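# Move mislabeled cartons from wall shelf to desk

## Task

A wall shelf holds a row of cartons, and each carton should sit above the shelf label showing its part number. Take every carton that is above a label with a different number and put it on the desk. Cartons already above their correct label must stay exactly where they were, neither slid nor rotated. No carton may topple or be left leaning, or the task fails. Anything that stays in place only because the robot is holding it does not count. At the end, open the gripper and back the robot away.

## Robot and tools

Robot: a Hello Robot Stretch 3 with one arm. It has a two-wheeled base (0.33 m long, 0.34 m wide), a lift carriage riding a vertical mast, and a telescoping arm that sticks out to the robot's right side. The gripper cannot reach farther forward on its own, so drive the base to move it forward or back. The base turns in place about a point between the drive wheels, 0.05 m behind its front edge, and it cannot drive sideways. With the arm pulled in and the wrist folded, a turn sweeps a circle of 0.28 m radius. An unfolded, level gripper reaches beyond that circle.

Frames: the base frame has its origin on the floor between the drive wheels, x forward, y left, z up. hand_pose is reported in this frame at the point where the closed fingertips meet. With all wrist joints at zero, that hand frame has x up, y pointing back along the arm toward the mast, and z toward the robot's rear. The odometry frame is the base frame as it stood when the scene began.

execute_actions: argument actions is a list holding one action or nothing. An empty list only reports state and pictures. One action may hold base, joints, or both, plus an optional contact_limits. The parts start together and may finish at different times. base takes exactly one key: translate_m, a forward (+) or backward (-) offset in metres from where the base is now, range -1 to 1; or rotate_rad, a turn offset in radians, left/counter-clockwise positive, range -3.2 to 3.2. joints is a dictionary of absolute joint targets by name: lift_m 0 to 1.1 (arm height on mast); arm_m 0 to 0.52 (extension); wrist_yaw_rad -1.345 to 4.42 (0 along the arm, positive toward the front, 3.0 folded over the base); wrist_pitch_rad -1.57 to 0.451 (0 level, negative tips fingertips downward); wrist_roll_rad -2.911 to 2.911 (0 fingers side by side, level); gripper_m -0.089 to 0.179 (larger is wider; actual fingertip gap is about 0.007 less when almost shut and 0.025 less when fully open, and zero below 0.007); head_pan_rad -3.953 to 1.73 (0 forward, positive left, -1.57 faces along the arm); head_tilt_rad -1.53 to 0.419 (negative looks down). Done tolerances: ±0.004 for metre joints, ±0.02 for yaw, roll and head, ±0.05 for pitch. contact_limits accepts only arm_m: a motor effort percentage (1 to 100) at which the arm motion halts with contact_stop; smaller means gentler, too small halts instantly, and it also caps the arm's holding force until the next action. cameras picks which images return: head_camera, nav_camera, wrist_camera, or all (omitted/null means all, [] means none). Unknown keys, bad names or out-of-range values reject the whole call with no motion. A joint or the base left out of an action may still be driving toward an earlier target. Each action lasts at most 15 s.

wait: seconds, 0 to 10; commands nothing and returns the same report. zoom_image: camera plus region [x0, y0, x1, y1] in pixels of that camera's most recent full image, at most 504 by 504, top-left is (0,0). finished_scene: scene number; ends the scene permanently, so only call it once the goal holds without the robot.

Result lines: base_status and joint_status tell how each commanded motion ended: done, off_target (stopped short, may still push), contact_stop, time_out, torque_fault (after the last three the target is dropped). Arm and lift halt on firm contact and then go slack until commanded again; a slack lift may sink under load or keep pressing. on_its_own covers uncommanded parts; its "held at" is a target, not a position. motor_effort is percent of maximum, positive toward larger joint values, peak in brackets; readings carry fixed bias and noise, and a rest effort flagged out of range suggests pushing or carrying. Positive wheel effort pushes forward. base_odometry counts wheel turns (slip included); heading -3.142 to 3.142, left positive. turned_by_wheels and turned_by_imu give turn since the previous report. base_tilt in degrees, forward and right positive, with a fixed offset up to about 4. lidar_m: 12 distances in metres in 30-degree sectors, first straight ahead, going counter-clockwise (4th left, 7th behind, 10th right), scanning a plane 0.17 m above the floor, range 0.15 to 12, '-' for nothing; misses glass, thin legs and anything below the plane, and the robot can block sectors 5, 6, 9, 10. wrist_depth_mm and head_depth_mm: 7x7 grids of median depth from top-left (45 to 1000 and 280 to 4000 mm; head grid matches its sideways image). head_camera and nav_camera move with the head; wrist_camera rides the gripper.

Gripping: close to a gripper_m below the object width (lower squeezes harder; here each pad gives only about 25 N). Neither the reading nor done proves a grasp. Release by opening at least 0.02 beyond where contact occurred. Overtight squeezes get reduced by a stall guard, so objects may slide; send a new value to re-squeeze.

Safety: fold or unfold the wrist (yaw to 3.0) only with lift_m 0.32 to 0.95, pitch -0.4, roll near 0; once folded the lift may go to 0.25. Yaw below -0.4 needs pitch -0.5 or lower. Fast base speed (0.30 m/s, 1.9 rad/s) requires lift under 0.30, arm under 0.03, yaw over 2.54; otherwise 0.10 m/s and 0.63 rad/s. Pushing on something rigid with the gripper above about 0.45 m, repeated pushes, or driving while holding or snagged can tip the robot; if base_tilt shows a lean, back off in small steps, pull the gripper free, and lower the lift to about 0.2. Wrist and head servos have no contact stop and can cut out for 10 s after hard strain. Avoid drops, slams, hard collisions and knocking cartons over. The robot holds its last command while you think.

Each tool is called after ">>>" as name([rows], argument=value, ...), one row to a line, values as JSON.

## Session

I'll start by looking at the current state.

>>> execute_actions(actions=[])

Scene clock: 0.00 s.
base_odometry: x=+0.000 y=+0.000 heading=+0.000 (m, m, rad; odometry frame)
turned_by_wheels: +0.000 (rad since the last result)
turned_by_imu: +0.000 (rad since the last result)
base_tilt: forward=-0.5 right=+0.4 (deg)
lidar_m: 1.98 1.94 1.97 2.38 1.97 1.55 2.19 2.46 2.45 2.19 1.81 1.80
head_depth_mm: 1817 1828 1829 1830 1822 1846 1861 / 1933 1966 1967 1978 2001 2014 2022 / 2034 2131 2119 2159 2165 2166 2166 / 2004 2349 2317 2339 2351 2369 2304 / 2008 2576 2626 2636 2632 2692 2322 / 2006 2773 2803 2818 2856 2830 2323 / 1991 2585 2596 2581 2576 2569 2345
base_status: not commanded
joint_positions: lift_m=+0.579 arm_m=+0.000 wrist_yaw_rad=+2.893 wrist_pitch_rad=-0.359 wrist_roll_rad=+0.007 gripper_m=+0.037 head_pan_rad=+0.019 head_tilt_rad=-0.016
joint_status: not commanded
motor_effort: left_wheel=+0 right_wheel=+0 lift_m=+25 arm_m=+0 wrist_yaw_rad=+0 wrist_pitch_rad=+8 wrist_roll_rad=+0 gripper_m=+0 head_pan_rad=+0 head_tilt_rad=+2 (%)
hand_pose: x=+0.0357 y=+0.0796 z=+0.6050 quat_wxyz=(+0.212, +0.708, +0.039, +0.672) (m; base frame)
wrist_depth_mm: - - - - - - - / - - - - - - - / - - - - - - - / - - - - - - - / - - - - - - - / 915 914 - 929 896 915 901 / 793 795 764 781 784 785 773
pictures: head_camera (sideways: a quarter turn clockwise sets it upright), nav_camera (sideways: a quarter turn counterclockwise sets it upright), wrist_camera
Images, in order (width x height): head_camera 896x504, nav_camera 672x504, wrist_camera 644x364.

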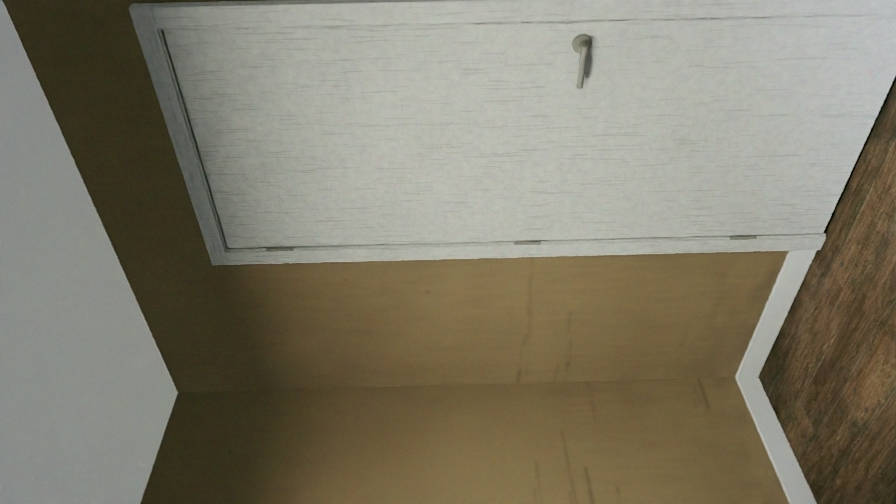

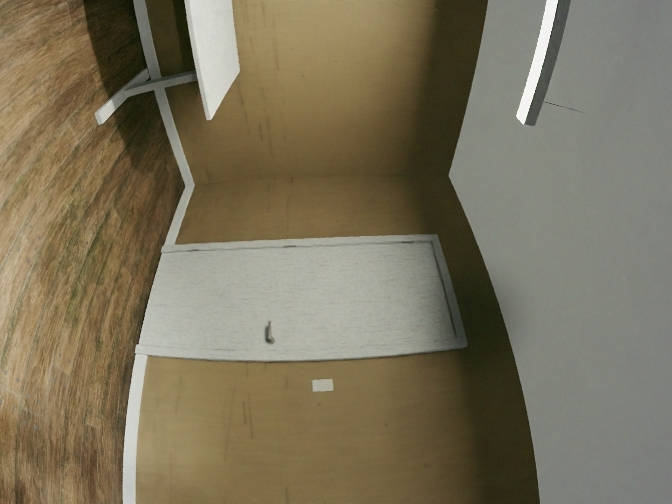

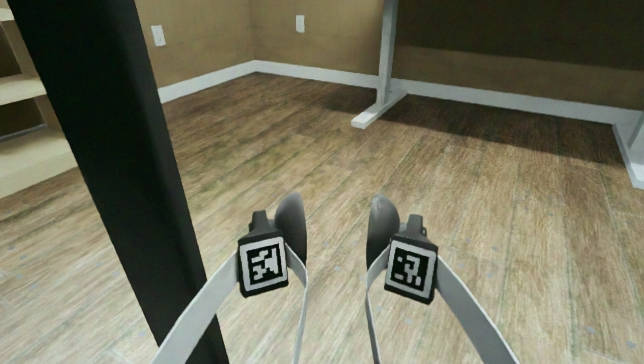

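>>> execute_actions([
  {"joints": {"head_pan_rad": 1.6, "head_tilt_rad": -0.3}},
], cameras=["head_camera", "nav_camera"])

Scene clock: 2.70 s.
base_odometry: x=+0.000 y=+0.000 heading=+0.000 (m, m, rad; odometry frame)
turned_by_wheels: +0.000 (rad since the last result)
turned_by_imu: +0.000 (rad since the last result)
base_tilt: forward=-0.6 right=+0.3 (deg)
lidar_m: 1.99 1.95 1.97 2.37 1.97 1.56 2.19 2.46 2.45 2.18 1.81 1.80
head_depth_mm: 2179 2276 2359 2404 2597 1993 1577 / 2322 2455 2592 2724 2765 2026 1576 / 2502 2641 2788 2954 2843 2034 1588 / 2668 2786 2923 3090 2824 2046 1580 / 2447 2527 2642 2785 2751 2034 1598 / 2208 2282 2380 2462 2559 2064 1593 / 2012 2078 2165 2238 2336 2054 1597
base_status: not commanded
joint_positions: lift_m=+0.579 arm_m=+0.000 wrist_yaw_rad=+2.893 wrist_pitch_rad=-0.359 wrist_roll_rad=+0.007 gripper_m=+0.037 head_pan_rad=+1.593 head_tilt_rad=-0.296
joint_status: all done
motor_effort: left_wheel=+1(1) right_wheel=+0(0) lift_m=+25(26) arm_m=+0(1) wrist_yaw_rad=+0(1) wrist_pitch_rad=+8(8) wrist_roll_rad=+0(0) gripper_m=+0(0) head_pan_rad=+4(43) head_tilt_rad=-1(13) (%)
hand_pose: x=+0.0357 y=+0.0796 z=+0.6050 quat_wxyz=(+0.212, +0.708, +0.039, +0.672) (m; base frame)
wrist_depth_mm: - - - - - - - / - - - - - - - / - - - - - - - / - - - - - - - / - - - - - - - / 930 909 - 889 835 870 927 / 774 788 759 758 759 794 783
pictures: head_camera (sideways: a quarter turn clockwise sets it upright), nav_camera (sideways: a quarter turn counterclockwise sets it upright)
Images, in order (width x height): head_camera 896x504, nav_camera 672x504.

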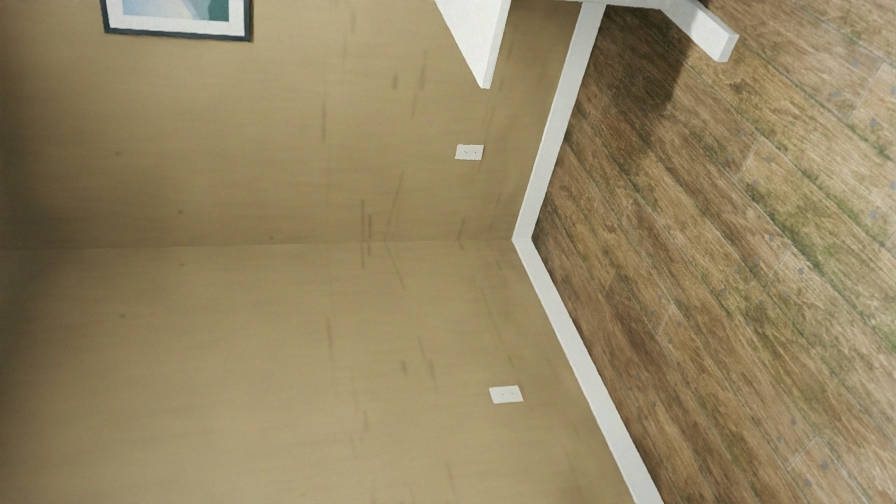

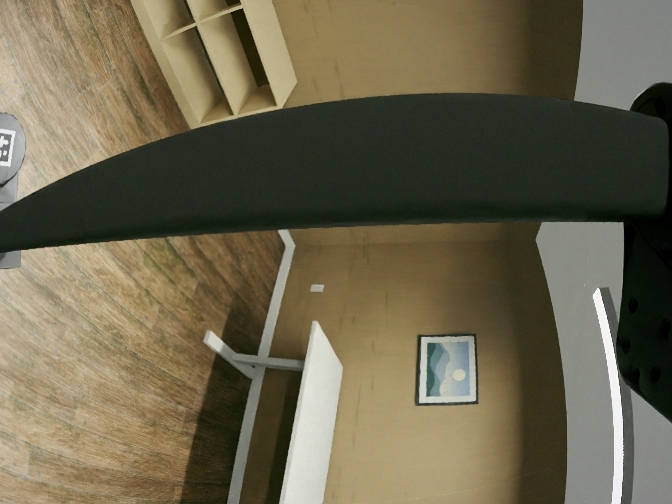

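>>> execute_actions([
  {"joints": {"head_pan_rad": -2.2, "head_tilt_rad": -0.2}},
], cameras=["head_camera", "nav_camera"])

Scene clock: 6.40 s.
base_odometry: x=+0.000 y=+0.000 heading=+0.000 (m, m, rad; odometry frame)
turned_by_wheels: +0.000 (rad since the last result)
turned_by_imu: +0.000 (rad since the last result)
base_tilt: forward=-0.5 right=+0.3 (deg)
lidar_m: 1.99 1.94 1.97 2.38 1.97 1.56 2.18 2.46 2.44 2.19 1.81 1.80
head_depth_mm: 2179 2249 2367 2450 2535 2273 1725 / 2201 2286 2376 2389 2569 2297 1737 / 2225 2317 2377 2447 2610 2298 1750 / 2227 2330 2396 2441 2612 2310 1745 / 2219 2347 2440 2373 2659 2330 1761 / 2284 2359 2483 2520 2661 2333 1754 / 2292 2375 2452 2561 2681 2358 1756
base_status: not commanded
joint_positions: lift_m=+0.579 arm_m=+0.000 wrist_yaw_rad=+2.893 wrist_pitch_rad=-0.359 wrist_roll_rad=+0.007 gripper_m=+0.037 head_pan_rad=-2.193 head_tilt_rad=-0.211
joint_status: all done
motor_effort: left_wheel=+0(0) right_wheel=+0(0) lift_m=+26(26) arm_m=+0(0) wrist_yaw_rad=+0(1) wrist_pitch_rad=+7(8) wrist_roll_rad=+0(0) gripper_m=+0(0) head_pan_rad=-4(42) head_tilt_rad=+3(9) (%)
hand_pose: x=+0.0357 y=+0.0796 z=+0.6050 quat_wxyz=(+0.212, +0.708, +0.039, +0.672) (m; base frame)
wrist_depth_mm: - - - - - - - / - - - - - - - / - - - - - - - / - - - - - - - / - - - - - - - / 900 882 - 902 881 901 900 / 774 774 779 768 771 761 765
pictures: head_camera (sideways: a quarter turn clockwise sets it upright), nav_camera (sideways: a quarter turn counterclockwise sets it upright)
Images, in order (width x height): head_camera 896x504, nav_camera 672x504.

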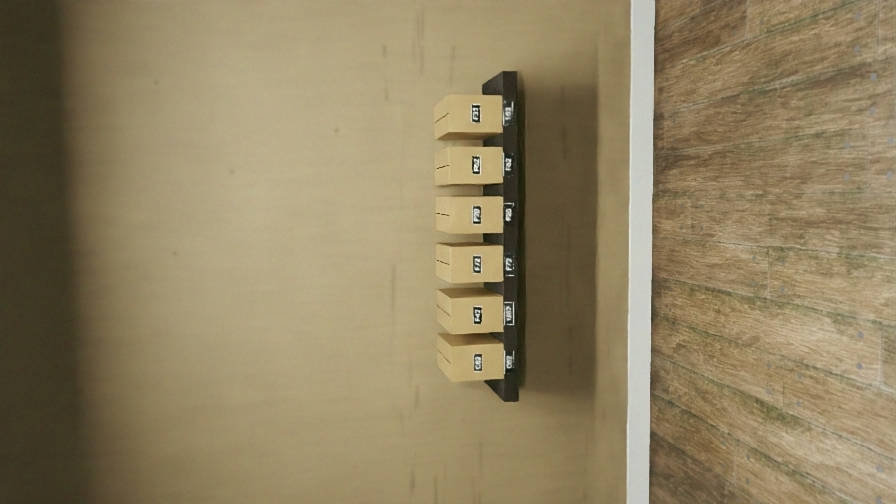

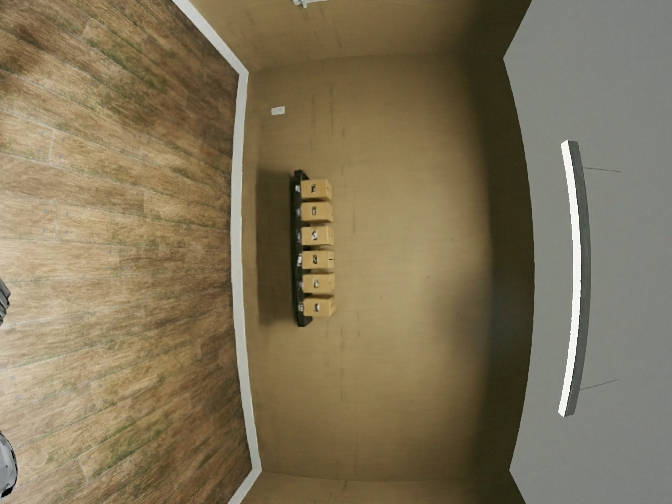

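>>> zoom_image(camera="head_camera", region=[420, 60, 540, 240])

>>> zoom_image(camera="head_camera", region=[420, 235, 540, 415])

Region (420, 60, 540, 240) of head_camera's 896x504 image, scaled by 2.800, with more detail than that image has.

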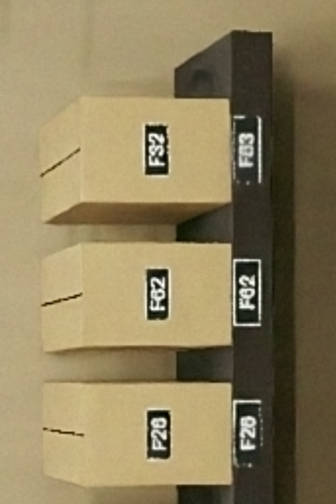

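Region (420, 235, 540, 415) of head_camera's 896x504 image, scaled by 2.800, with more detail than that image has.

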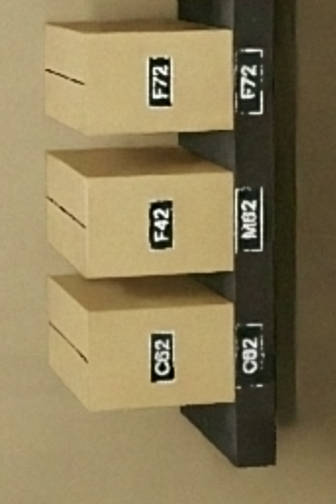

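>>> execute_actions([
  {"base": {"rotate_rad": 0.67}, "joints": {"lift_m": 0.285, "head_pan_rad": -2.9, "head_tilt_rad": -0.4}},
], cameras=["nav_camera"])

Scene clock: 41.83 s.
base_odometry: x=+0.000 y=+0.000 heading=+0.670 (m, m, rad; odometry frame)
turned_by_wheels: +0.670 (rad since the last result)
turned_by_imu: +0.663 (rad since the last result)
base_tilt: forward=-0.6 right=+0.3 (deg)
lidar_m: 1.94 1.98 2.18 1.56 1.97 2.38 2.44 2.46 2.00 1.80 1.81 2.16
head_depth_mm: 2118 2268 2408 2597 2353 1787 1442 / 2106 2265 2390 2626 2364 1794 1440 / 2145 2280 2350 2626 2330 1811 1447 / 2129 2278 2374 2654 2381 1814 1454 / 2167 2306 2363 2669 2380 1796 1465 / 2152 2326 2390 2665 2399 1822 1455 / 2132 2316 2500 2679 2414 1815 1464
base_status: done
joint_positions: lift_m=+0.286 arm_m=+0.000 wrist_yaw_rad=+2.893 wrist_pitch_rad=-0.360 wrist_roll_rad=+0.007 gripper_m=+0.037 head_pan_rad=-2.893 head_tilt_rad=-0.395
joint_status: all done
motor_effort: left_wheel=-4(6) right_wheel=+4(8) lift_m=+10(20) arm_m=+0(1) wrist_yaw_rad=+0(1) wrist_pitch_rad=+8(8) wrist_roll_rad=+0(0) gripper_m=+0(0) head_pan_rad=-4(38) head_tilt_rad=-2(13) (%)
hand_pose: x=+0.0357 y=+0.0795 z=+0.3116 quat_wxyz=(+0.212, +0.708, +0.039, +0.672) (m; base frame)
wrist_depth_mm: - - - - - - - / - - - - - - - / - - - - - - - / 821 - 798 845 797 812 801 / 630 - 628 636 679 643 657 / 529 540 - 532 508 545 533 / 462 475 - 455 465 453 454
pictures: nav_camera (sideways: a quarter turn counterclockwise sets it upright)
Images, in order (width x height): nav_camera 672x504.

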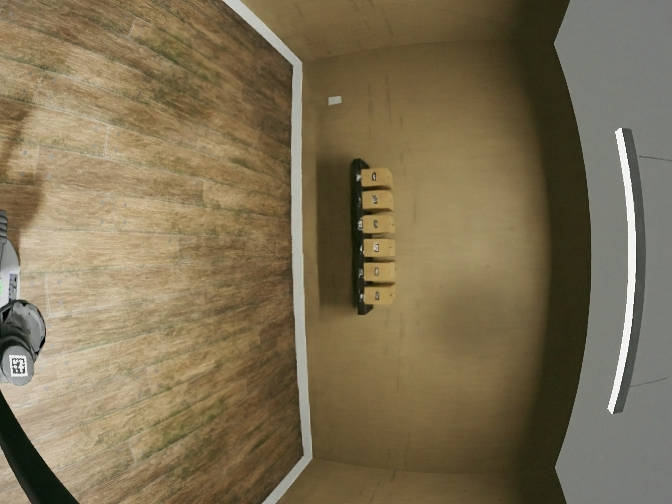

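>>> execute_actions([
  {"base": {"translate_m": -1.0}, "joints": {"head_pan_rad": -2.8, "head_tilt_rad": -0.45}},
], cameras=["head_camera"])

Scene clock: 48.57 s.
base_odometry: x=-0.784 y=-0.621 heading=+0.670 (m, m, rad; odometry frame)
turned_by_wheels: +0.000 (rad since the last result)
turned_by_imu: -0.003 (rad since the last result)
base_tilt: forward=-0.5 right=+0.4 (deg)
lidar_m: 2.94 2.90 1.73 1.44 1.78 1.62 1.46 1.47 1.77 1.99 2.00 2.41
head_depth_mm: 1217 1300 1407 1510 1682 1694 1388 / 1227 1324 1414 1291 1698 1696 1388 / 1249 1330 1428 1310 1714 1714 1393 / 1256 1352 1459 1319 1762 1699 1396 / 1265 1367 1469 1359 1801 1721 1393 / 1294 1387 1491 1373 1839 1725 1401 / 1297 1407 1509 1383 1837 1730 1410
base_status: done
joint_positions: lift_m=+0.286 arm_m=+0.000 wrist_yaw_rad=+2.893 wrist_pitch_rad=-0.360 wrist_roll_rad=+0.007 gripper_m=+0.037 head_pan_rad=-2.807 head_tilt_rad=-0.445
joint_status: all done
motor_effort: left_wheel=-3(11) right_wheel=+4(7) lift_m=+10(10) arm_m=+1(0) wrist_yaw_rad=-1(0) wrist_pitch_rad=+9(8) wrist_roll_rad=+0(0) gripper_m=+0(1) head_pan_rad=+2(13) head_tilt_rad=-1(7) (%)
hand_pose: x=+0.0357 y=+0.0795 z=+0.3116 quat_wxyz=(+0.212, +0.708, +0.039, +0.672) (m; base frame)
wrist_depth_mm: - - - - - - - / - - - - - - - / - - - - - - - / 834 - 810 794 777 796 785 / 650 - 681 650 681 641 639 / 541 542 - 539 511 530 531 / 461 469 - 459 462 460 455
pictures: head_camera (sideways: a quarter turn clockwise sets it upright)
Images, in order (width x height): head_camera 896x504.

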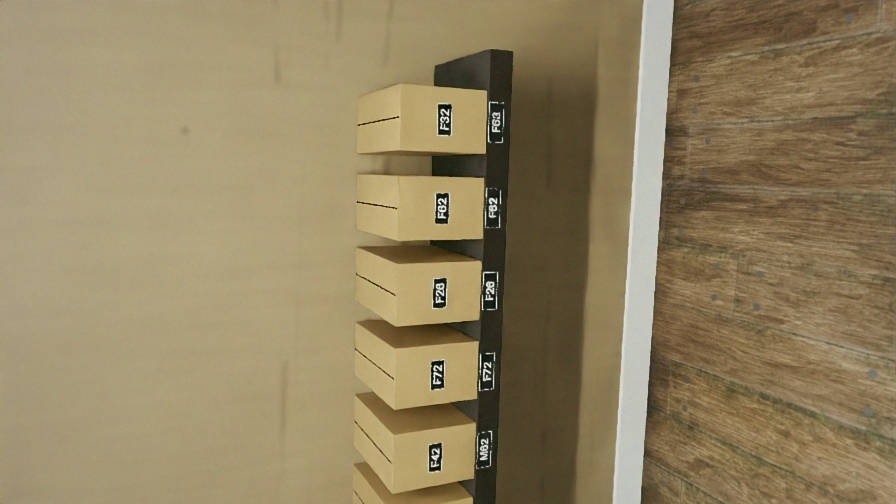

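>>> zoom_image(camera="head_camera", region=[340, 40, 540, 280])

>>> zoom_image(camera="head_camera", region=[340, 260, 540, 500])

Region (340, 40, 540, 280) of head_camera's 896x504 image, scaled by 2.100, with more detail than that image has.

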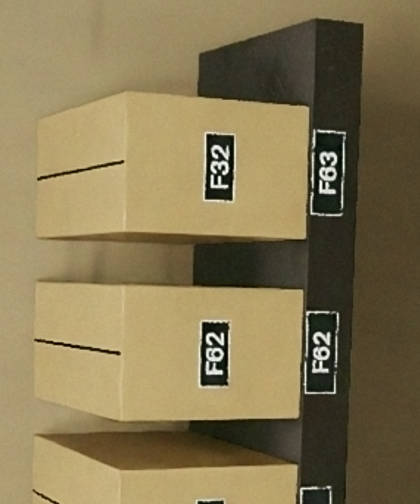

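Region (340, 260, 540, 500) of head_camera's 896x504 image, scaled by 2.100, with more detail than that image has.

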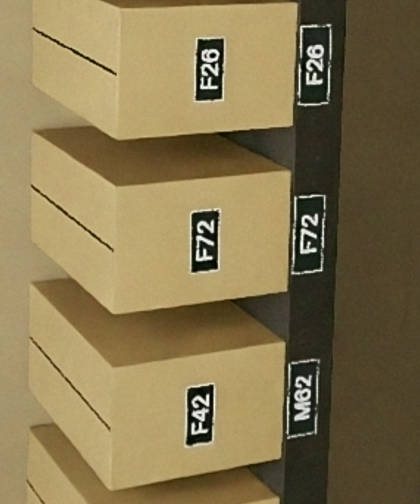

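>>> execute_actions([
  {"base": {"translate_m": -0.67}, "joints": {"head_pan_rad": -2.0, "head_tilt_rad": -0.55}},
], cameras=["head_camera"])

Scene clock: 76.63 s.
base_odometry: x=-1.309 y=-1.037 heading=+0.670 (m, m, rad; odometry frame)
turned_by_wheels: +0.000 (rad since the last result)
turned_by_imu: -0.002 (rad since the last result)
base_tilt: forward=-0.5 right=+0.3 (deg)
lidar_m: 3.62 2.62 1.67 1.65 1.43 0.89 0.80 0.80 0.97 1.84 2.12 2.57
head_depth_mm: 815 871 939 898 742 1193 1267 / 893 965 1047 863 861 1406 1300 / 994 1079 1146 948 1001 1504 1309 / 1120 1235 1278 1043 1736 1569 1303 / 1272 1416 1595 1821 1892 1581 1309 / 1473 1669 1957 2258 1959 1580 1312 / 1773 1992 2199 2360 1972 1569 1317
base_status: done
joint_positions: lift_m=+0.286 arm_m=+0.000 wrist_yaw_rad=+2.893 wrist_pitch_rad=-0.360 wrist_roll_rad=+0.007 gripper_m=+0.037 head_pan_rad=-2.007 head_tilt_rad=-0.544
joint_status: all done
motor_effort: left_wheel=-3(10) right_wheel=+4(7) lift_m=+10(10) arm_m=+1(0) wrist_yaw_rad=+1(1) wrist_pitch_rad=+9(9) wrist_roll_rad=+0(0) gripper_m=+0(0) head_pan_rad=+3(38) head_tilt_rad=-1(8) (%)
hand_pose: x=+0.0357 y=+0.0795 z=+0.3116 quat_wxyz=(+0.212, +0.708, +0.039, +0.672) (m; base frame)
wrist_depth_mm: - - - - - - - / - - - - - - - / - - - - - - - / 811 - 796 782 789 796 818 / 644 - 652 648 675 653 641 / 556 545 - 541 509 534 527 / 463 476 - 453 447 457 453
pictures: head_camera (sideways: a quarter turn clockwise sets it upright)
Images, in order (width x height): head_camera 896x504.

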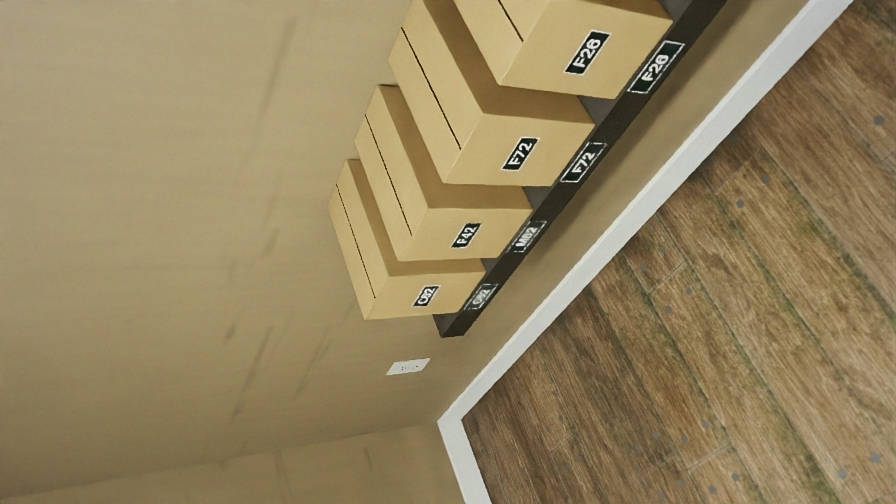

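>>> zoom_image(camera="head_camera", region=[390, 200, 570, 350])

Region (390, 200, 570, 350) of head_camera's 896x504 image, scaled by 2.800, with more detail than that image has.

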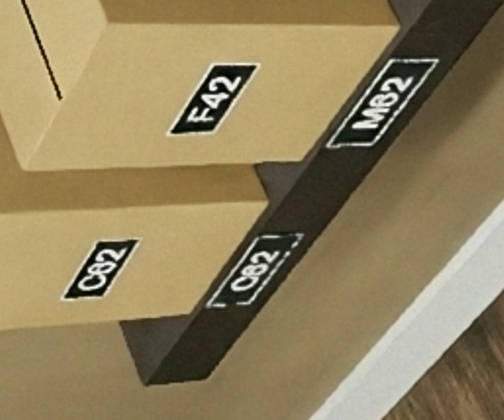

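>>> execute_actions([
  {"base": {"rotate_rad": -1.36}, "joints": {"lift_m": 0.47, "head_pan_rad": -1.57, "head_tilt_rad": -0.7}},
], cameras=["head_camera"])

Scene clock: 87.17 s.
base_odometry: x=-1.309 y=-1.037 heading=-0.690 (m, m, rad; odometry frame)
turned_by_wheels: -1.360 (rad since the last result)
turned_by_imu: -1.346 (rad since the last result)
base_tilt: forward=-0.6 right=+0.4 (deg)
lidar_m: 2.11 2.21 3.05 3.54 2.17 1.67 1.65 1.12 0.83 0.80 0.83 1.15
head_depth_mm: 669 749 855 989 1170 1356 1203 / 669 749 850 983 1168 1351 1200 / 667 747 848 944 839 1349 1213 / 666 747 829 716 777 1343 1213 / 665 742 828 719 777 1351 1205 / 664 743 828 746 777 1347 1215 / 663 740 827 703 781 1347 1222
base_status: done
joint_positions: lift_m=+0.469 arm_m=+0.000 wrist_yaw_rad=+2.893 wrist_pitch_rad=-0.360 wrist_roll_rad=+0.007 gripper_m=+0.037 head_pan_rad=-1.577 head_tilt_rad=-0.692
joint_status: all done
motor_effort: left_wheel=+3(9) right_wheel=-4(10) lift_m=+36(37) arm_m=+0(0) wrist_yaw_rad=+0(0) wrist_pitch_rad=+9(9) wrist_roll_rad=+0(0) gripper_m=+1(0) head_pan_rad=+2(29) head_tilt_rad=-2(11) (%)
hand_pose: x=+0.0357 y=+0.0795 z=+0.4952 quat_wxyz=(+0.212, +0.708, +0.039, +0.672) (m; base frame)
wrist_depth_mm: - - - - - - - / - - - - - - - / - - - - - - - / - - - - - - - / 954 - 956 919 938 922 919 / 773 766 - 763 723 770 761 / 661 652 655 661 681 655 656
pictures: head_camera (sideways: a quarter turn clockwise sets it upright)
Images, in order (width x height): head_camera 896x504.

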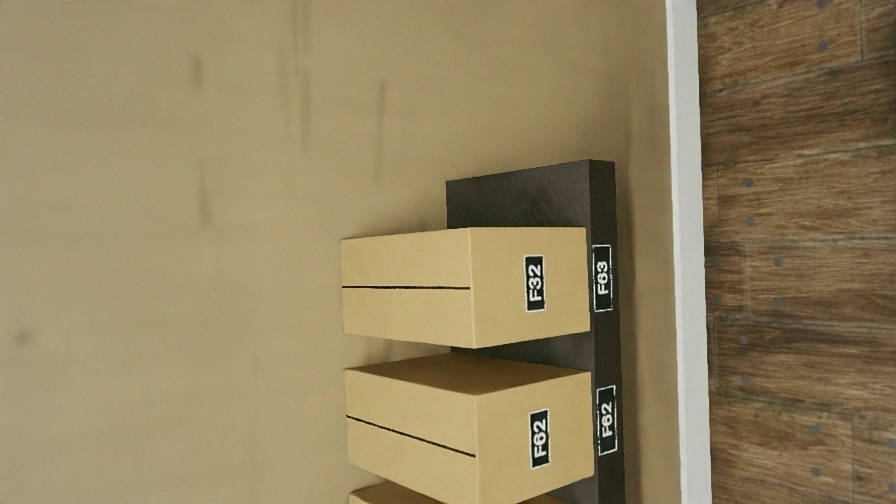

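>>> execute_actions([
  {"joints": {"lift_m": 0.80, "wrist_yaw_rad": 0.0, "wrist_pitch_rad": -0.4, "wrist_roll_rad": 0.0}},
], cameras=["head_camera", "wrist_camera"])

Scene clock: 101.67 s.
base_odometry: x=-1.309 y=-1.037 heading=-0.690 (m, m, rad; odometry frame)
turned_by_wheels: +0.000 (rad since the last result)
turned_by_imu: +0.000 (rad since the last result)
base_tilt: forward=-0.5 right=+0.4 (deg)
lidar_m: 2.12 2.20 3.06 3.51 2.16 1.66 1.65 1.11 0.83 0.80 0.83 1.15
head_depth_mm: 668 750 850 989 1176 1361 - / 669 749 851 985 1172 1351 - / 668 748 851 946 838 1342 - / 665 746 832 719 778 1337 1188 / 666 745 830 720 779 1351 1214 / 665 743 825 746 781 1354 1219 / 663 744 828 704 780 1351 1224
base_status: not commanded
joint_positions: lift_m=+0.799 arm_m=+0.000 wrist_yaw_rad=+0.002 wrist_pitch_rad=-0.413 wrist_roll_rad=+0.004 gripper_m=+0.037 head_pan_rad=-1.577 head_tilt_rad=-0.692
joint_status: all done
motor_effort: left_wheel=+4(3) right_wheel=-4(4) lift_m=+36(38) arm_m=+1(0) wrist_yaw_rad=-2(3) wrist_pitch_rad=+8(8) wrist_roll_rad=-1(2) gripper_m=+0(0) head_pan_rad=+3(3) head_tilt_rad=-2(3) (%)
hand_pose: x=-0.0212 y=-0.3697 z=+0.8130 quat_wxyz=(+0.691, +0.146, -0.693, -0.145) (m; base frame)
wrist_depth_mm: 442 437 458 427 503 500 480 / 319 315 311 302 542 539 526 / 364 338 353 330 595 581 584 / 410 380 383 375 631 643 650 / 432 417 404 401 716 736 682 / 950 913 881 865 870 801 809 / 966 - 979 964 924 918 896
pictures: head_camera (sideways: a quarter turn clockwise sets it upright), wrist_camera
Images, in order (width x height): head_camera 896x504, wrist_camera 644x364.

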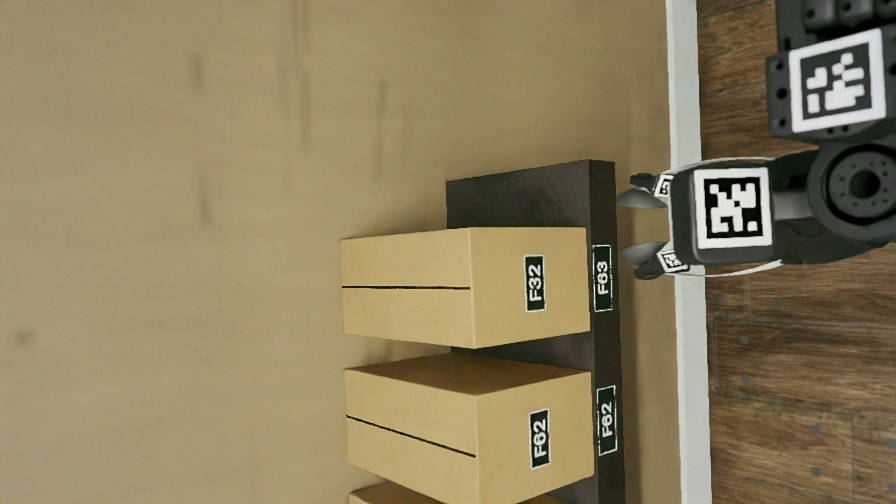

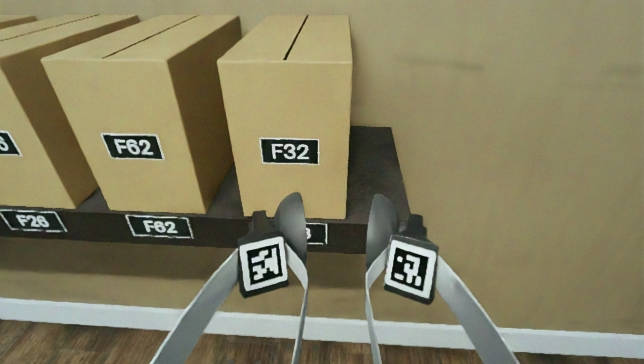

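>>> execute_actions([
  {"base": {"translate_m": 0.05}, "joints": {"lift_m": 1.05, "arm_m": 0.2, "wrist_pitch_rad": -1.35, "gripper_m": 0.165}},
], cameras=["head_camera", "wrist_camera"])

Scene clock: 119.57 s.
base_odometry: x=-1.271 y=-1.068 heading=-0.690 (m, m, rad; odometry frame)
turned_by_wheels: +0.000 (rad since the last result)
turned_by_imu: +0.000 (rad since the last result)
base_tilt: forward=-0.5 right=+0.4 (deg)
lidar_m: 2.06 2.16 2.99 3.54 2.17 1.71 1.70 1.11 0.83 0.80 0.83 1.16
head_depth_mm: - 727 853 989 1175 1352 1205 / - - 867 965 1143 1355 1202 / - - - 889 808 1349 1205 / 647 733 - 680 769 1351 1204 / 666 747 833 762 803 1341 1213 / 665 745 827 698 765 1347 1213 / 666 741 829 748 784 1346 1215
base_status: done
joint_positions: lift_m=+1.049 arm_m=+0.200 wrist_yaw_rad=+0.000 wrist_pitch_rad=-1.349 wrist_roll_rad=+0.004 gripper_m=+0.156 head_pan_rad=-1.577 head_tilt_rad=-0.692
joint_status: gripper_m off_target (ended at +0.156, target +0.165); the others done
motor_effort: left_wheel=+3(8) right_wheel=-3(5) lift_m=+37(39) arm_m=+4(0) wrist_yaw_rad=+0(2) wrist_pitch_rad=+0(7) wrist_roll_rad=-1(1) gripper_m=+100(99) head_pan_rad=+4(3) head_tilt_rad=-3(3) (%)
hand_pose: x=-0.0216 y=-0.3775 z=+0.9328 quat_wxyz=(+0.551, +0.441, -0.553, -0.443) (m; base frame)
wrist_depth_mm: 338 310 325 291 424 760 763 / 464 449 443 438 423 - - / - - - - - - - / - - - - - - - / - - - - - - - / - - - - - - - / - - - - - - -
pictures: head_camera (sideways: a quarter turn clockwise sets it upright), wrist_camera
Images, in order (width x height): head_camera 896x504, wrist_camera 644x364.

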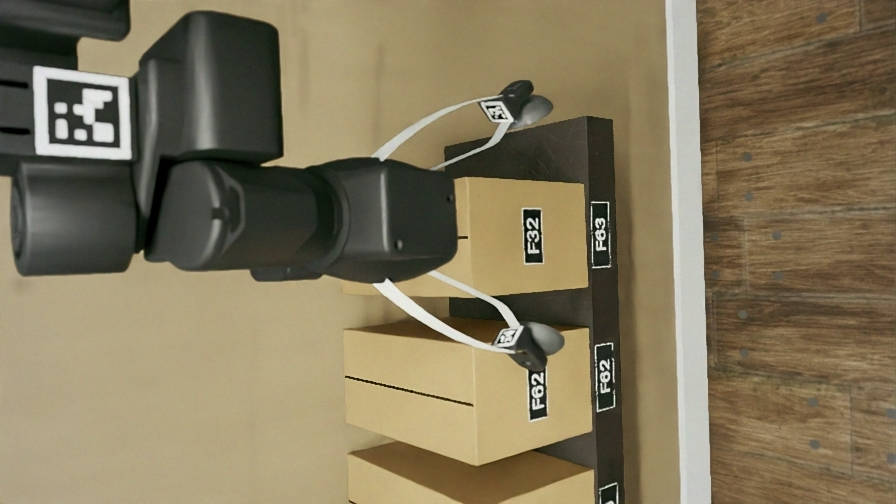

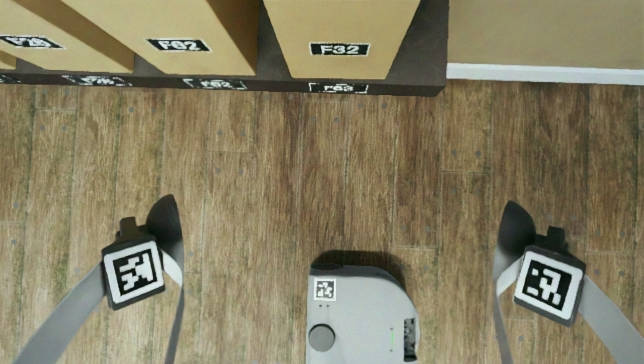

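>>> execute_actions(actions=[], cameras=["wrist_camera"])

Scene clock: 122.10 s.
base_odometry: x=-1.271 y=-1.068 heading=-0.690 (m, m, rad; odometry frame)
turned_by_wheels: +0.000 (rad since the last result)
turned_by_imu: +0.000 (rad since the last result)
base_tilt: forward=-0.5 right=+0.3 (deg)
lidar_m: 2.06 2.16 2.98 3.54 2.17 1.70 1.70 1.12 0.83 0.80 0.83 1.16
head_depth_mm: - 726 855 992 1169 1358 1195 / - - 868 964 1142 1350 1201 / - - - 890 806 1345 1209 / 647 733 - 680 768 1345 1210 / 664 745 830 774 804 1348 1222 / 664 744 830 700 766 1355 1214 / 664 742 828 746 788 1345 1218
base_status: done
joint_positions: lift_m=+1.049 arm_m=+0.200 wrist_yaw_rad=+0.000 wrist_pitch_rad=-1.349 wrist_roll_rad=+0.004 gripper_m=+0.165 head_pan_rad=-1.577 head_tilt_rad=-0.692
joint_status: gripper_m off_target (ended at +0.156, target +0.165); the others done
on_its_own: gripper_m moved +0.009 to your old target +0.165
motor_effort: left_wheel=+3(8) right_wheel=-3(5) lift_m=+36(39) arm_m=+4(0) wrist_yaw_rad=+0(2) wrist_pitch_rad=+0(7) wrist_roll_rad=-2(1) gripper_m=+1(99) head_pan_rad=+3(3) head_tilt_rad=-3(3) (%)
hand_pose: x=-0.0216 y=-0.3775 z=+0.9328 quat_wxyz=(+0.551, +0.441, -0.553, -0.443) (m; base frame)
wrist_depth_mm: 337 310 329 294 425 778 731 / 464 454 445 429 426 - - / - - - - - - - / - - - - - - - / - - - - - - - / - - - - - - - / - - - - - - -
pictures: wrist_camera
Images, in order (width x height): wrist_camera 644x364.

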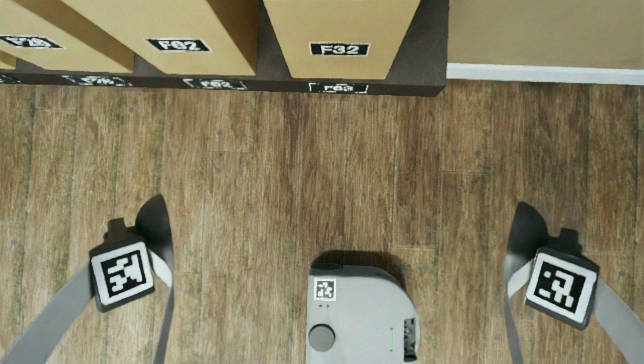

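>>> execute_actions([
  {"base": {"rotate_rad": -0.012}, "joints": {"arm_m": 0.485, "lift_m": 1.02, "head_tilt_rad": -0.6}},
], cameras=["head_camera", "wrist_camera"])

Scene clock: 150.77 s.
base_odometry: x=-1.271 y=-1.068 heading=-0.702 (m, m, rad; odometry frame)
turned_by_wheels: -0.012 (rad since the last result)
turned_by_imu: -0.012 (rad since the last result)
base_tilt: forward=-0.5 right=+0.4 (deg)
lidar_m: 2.06 2.14 2.95 3.54 2.14 1.70 1.70 1.13 0.83 0.80 0.83 1.14
head_depth_mm: 661 - 825 928 1069 1268 1250 / 654 749 817 924 1044 1262 1255 / 643 754 814 904 811 1252 1259 / 651 - 840 784 698 1247 1256 / 657 726 808 838 754 1238 1260 / 657 721 806 794 693 1236 1266 / 653 723 803 828 720 1226 1270
base_status: done
joint_positions: lift_m=+1.021 arm_m=+0.485 wrist_yaw_rad=+0.000 wrist_pitch_rad=-1.350 wrist_roll_rad=+0.004 gripper_m=+0.165 head_pan_rad=-1.577 head_tilt_rad=-0.606
joint_status: all done
motor_effort: left_wheel=+3(8) right_wheel=-3(8) lift_m=+10(29) arm_m=+4(3) wrist_yaw_rad=+0(0) wrist_pitch_rad=+0(0) wrist_roll_rad=-1(1) gripper_m=+1(1) head_pan_rad=+4(4) head_tilt_rad=+2(5) (%)
hand_pose: x=-0.0216 y=-0.6623 z=+0.9041 quat_wxyz=(+0.551, +0.441, -0.553, -0.443) (m; base frame)
wrist_depth_mm: 228 226 224 221 221 224 219 / 229 226 255 222 219 324 314 / 228 227 261 219 219 559 547 / 224 224 263 220 220 - - / 226 225 266 216 218 - - / 223 225 265 218 216 - - / 224 222 266 217 215 - -
pictures: head_camera (sideways: a quarter turn clockwise sets it upright), wrist_camera
Images, in order (width x height): head_camera 896x504, wrist_camera 644x364.

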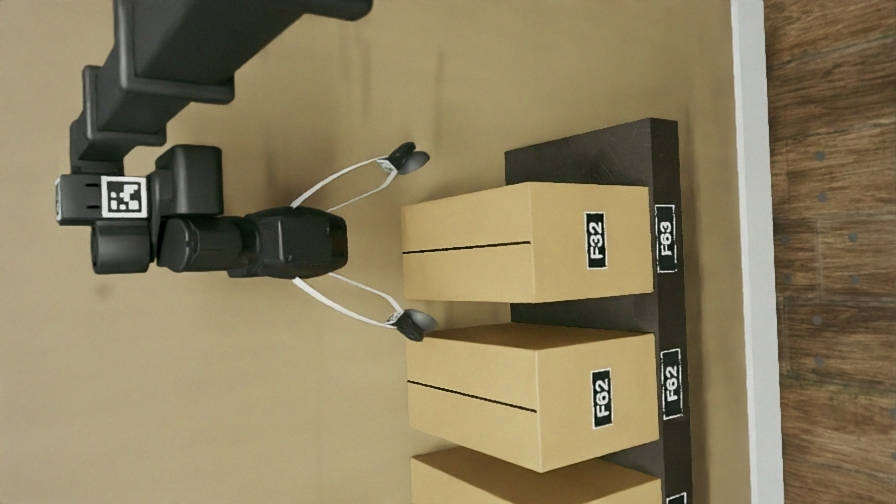

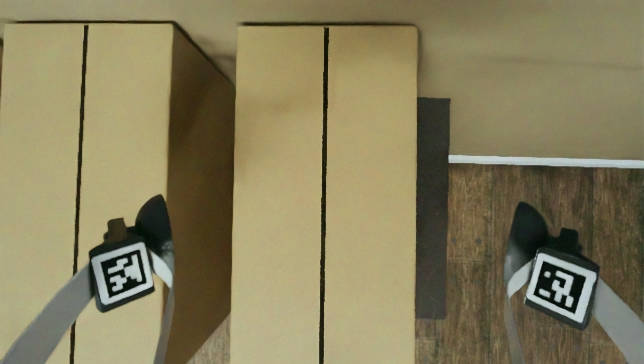

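>>> execute_actions([
  {"base": {"translate_m": 0.008}, "joints": {"lift_m": 0.975}},
], cameras=["head_camera", "wrist_camera"])

Scene clock: 164.63 s.
base_odometry: x=-1.265 y=-1.074 heading=-0.702 (m, m, rad; odometry frame)
turned_by_wheels: +0.000 (rad since the last result)
turned_by_imu: +0.000 (rad since the last result)
base_tilt: forward=-0.5 right=+0.4 (deg)
lidar_m: 2.05 2.14 2.93 3.54 2.15 1.71 1.71 1.13 0.83 0.80 0.83 1.14
head_depth_mm: 664 722 - 946 1072 1260 1250 / 662 - 834 926 1045 1257 1252 / 659 - 815 872 734 1259 1256 / 658 716 - 785 699 1251 1265 / 656 725 810 864 808 1244 1264 / 656 724 806 795 693 1237 1264 / 655 720 804 832 730 1229 1265
base_status: done
joint_positions: lift_m=+0.976 arm_m=+0.485 wrist_yaw_rad=+0.000 wrist_pitch_rad=-1.350 wrist_roll_rad=+0.004 gripper_m=+0.165 head_pan_rad=-1.577 head_tilt_rad=-0.606
joint_status: all done
motor_effort: left_wheel=+3(7) right_wheel=-3(9) lift_m=+10(9) arm_m=+4(4) wrist_yaw_rad=+0(0) wrist_pitch_rad=+1(0) wrist_roll_rad=-1(1) gripper_m=+1(1) head_pan_rad=+4(3) head_tilt_rad=+2(2) (%)
hand_pose: x=-0.0216 y=-0.6624 z=+0.8591 quat_wxyz=(+0.551, +0.441, -0.553, -0.443) (m; base frame)
wrist_depth_mm: 182 182 179 177 175 222 219 / 181 180 178 176 174 323 315 / 179 180 177 174 175 567 544 / 179 179 178 176 172 - 977 / 179 179 175 173 172 - - / 179 209 175 172 171 - 989 / 177 179 174 172 172 962 951
pictures: head_camera (sideways: a quarter turn clockwise sets it upright), wrist_camera
Images, in order (width x height): head_camera 896x504, wrist_camera 644x364.

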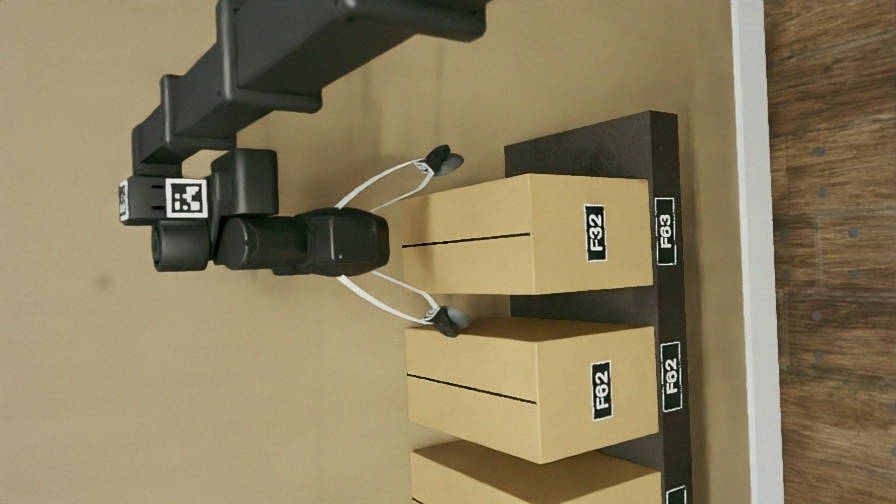

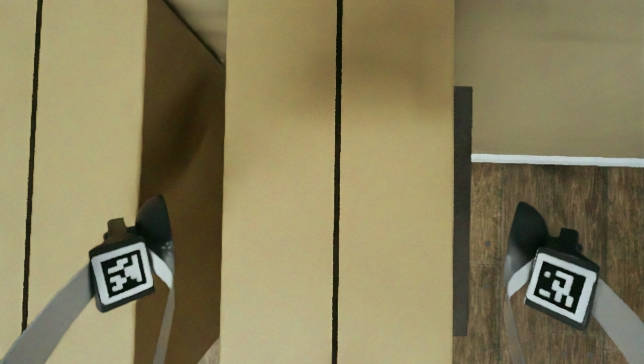

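>>> zoom_image(camera="head_camera", region=[320, 120, 560, 360])

Region (320, 120, 560, 360) of head_camera's 896x504 image, scaled by 2.100, with more detail than that image has.

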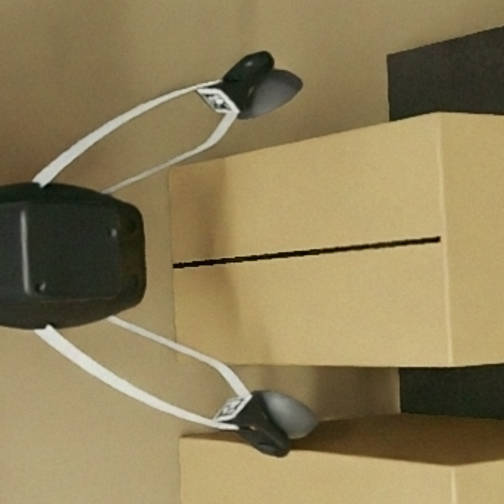

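>>> execute_actions([
  {"joints": {"lift_m": 0.948, "gripper_m": 0.159}},
], cameras=["head_camera", "wrist_camera"])

Scene clock: 179.53 s.
base_odometry: x=-1.265 y=-1.074 heading=-0.702 (m, m, rad; odometry frame)
turned_by_wheels: +0.000 (rad since the last result)
turned_by_imu: +0.000 (rad since the last result)
base_tilt: forward=-0.5 right=+0.4 (deg)
lidar_m: 2.06 2.14 2.94 3.53 2.15 1.71 1.71 1.13 0.83 0.80 0.83 1.14
head_depth_mm: 664 733 - - 1093 1266 1247 / 664 710 839 926 1042 1260 1256 / 661 699 830 872 734 1255 1255 / 658 706 - 758 697 1245 1257 / 655 724 809 868 808 1231 1264 / 656 722 807 792 692 1226 1270 / 653 721 801 831 733 1229 1266
base_status: not commanded
joint_positions: lift_m=+0.949 arm_m=+0.485 wrist_yaw_rad=+0.000 wrist_pitch_rad=-1.350 wrist_roll_rad=+0.004 gripper_m=+0.159 head_pan_rad=-1.577 head_tilt_rad=-0.606
joint_status: all done
motor_effort: left_wheel=+3(2) right_wheel=-4(4) lift_m=+10(9) arm_m=+3(4) wrist_yaw_rad=+0(1) wrist_pitch_rad=+1(0) wrist_roll_rad=-2(1) gripper_m=+0(100) head_pan_rad=+2(2) head_tilt_rad=+2(2) (%)
hand_pose: x=-0.0216 y=-0.6624 z=+0.8321 quat_wxyz=(+0.551, +0.441, -0.553, -0.443) (m; base frame)
wrist_depth_mm: 153 173 150 149 148 222 219 / 153 174 150 148 146 317 315 / 152 176 149 148 147 498 543 / 152 177 148 148 146 973 949 / 151 157 148 147 145 319 954 / 152 193 147 146 145 979 971 / 149 180 146 146 144 953 975
pictures: head_camera (sideways: a quarter turn clockwise sets it upright), wrist_camera
Images, in order (width x height): head_camera 896x504, wrist_camera 644x364.

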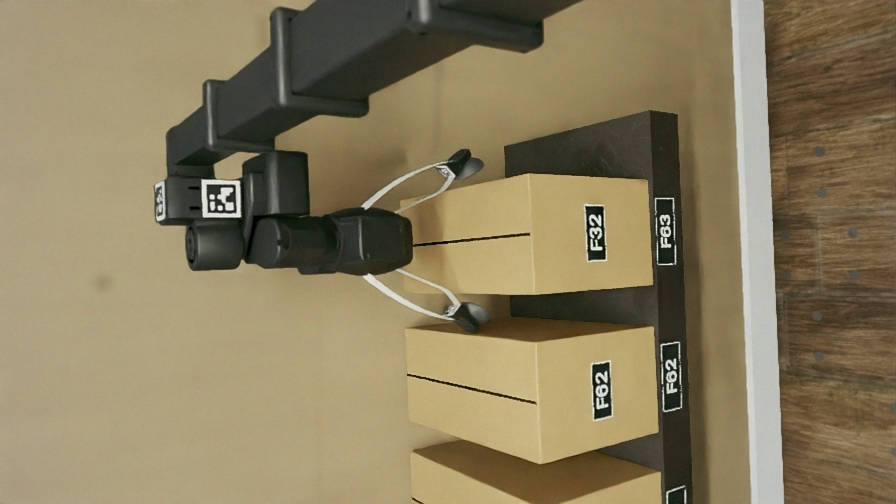

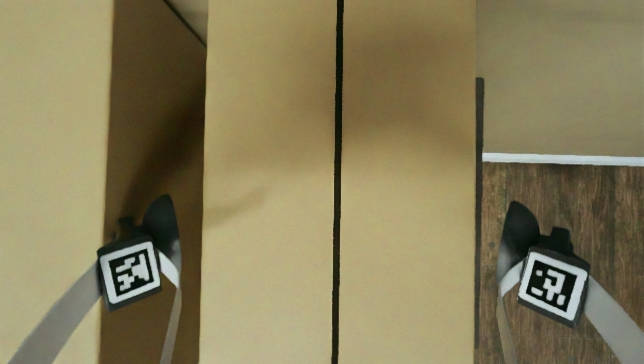

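>>> execute_actions([
  {"joints": {"lift_m": 0.918}},
], cameras=["head_camera", "wrist_camera"])

Scene clock: 182.67 s.
base_odometry: x=-1.265 y=-1.074 heading=-0.702 (m, m, rad; odometry frame)
turned_by_wheels: +0.000 (rad since the last result)
turned_by_imu: +0.000 (rad since the last result)
base_tilt: forward=-0.5 right=+0.3 (deg)
lidar_m: 2.06 2.14 2.94 3.54 2.15 1.71 1.71 1.13 0.83 0.80 0.83 1.14
head_depth_mm: 665 735 804 - 1117 1269 1252 / 661 722 - 940 1038 1260 1253 / 661 710 845 873 736 1250 1257 / 659 719 - 756 698 1248 1259 / 659 727 810 866 810 1241 1264 / 656 724 807 791 693 1231 1266 / 653 721 806 831 734 1224 1272
base_status: not commanded
joint_positions: lift_m=+0.919 arm_m=+0.485 wrist_yaw_rad=+0.000 wrist_pitch_rad=-1.349 wrist_roll_rad=+0.004 gripper_m=+0.159 head_pan_rad=-1.577 head_tilt_rad=-0.606
joint_status: lift_m contact_stop (moved -0.030 of -0.031)
on_its_own: lift_m is slack since a contact_stop, until your next command for it
motor_effort: left_wheel=+3(3) right_wheel=-3(3) lift_m=+23(23) arm_m=+3(3) wrist_yaw_rad=+0(0) wrist_pitch_rad=+0(1) wrist_roll_rad=-2(2) gripper_m=-9(8) head_pan_rad=+4(3) head_tilt_rad=+2(2) (%)
hand_pose: x=-0.0216 y=-0.6626 z=+0.8026 quat_wxyz=(+0.551, +0.441, -0.553, -0.443) (m; base frame)
wrist_depth_mm: 134 177 122 121 120 119 217 / 135 169 121 120 119 119 312 / 135 169 121 120 119 118 532 / 137 170 121 119 118 117 910 / 138 152 120 119 118 117 941 / - 178 120 118 118 116 949 / 138 172 119 118 117 116 942
pictures: head_camera (sideways: a quarter turn clockwise sets it upright), wrist_camera
Images, in order (width x height): head_camera 896x504, wrist_camera 644x364.

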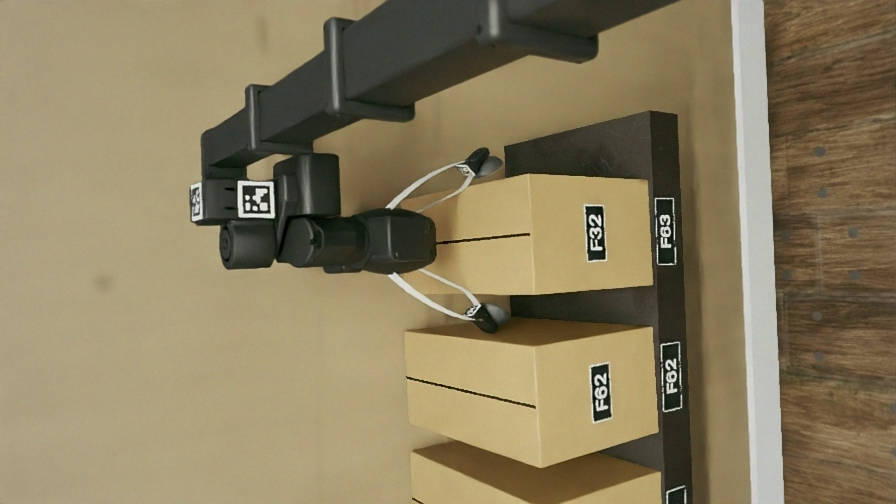

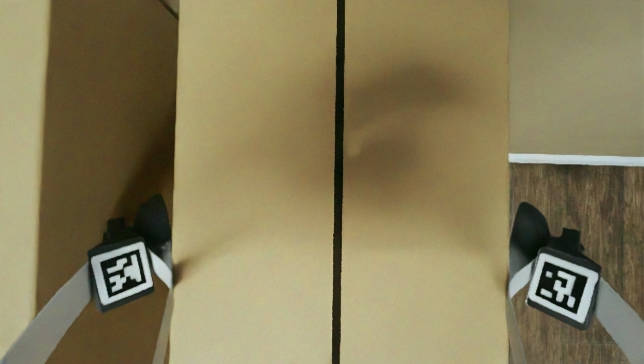

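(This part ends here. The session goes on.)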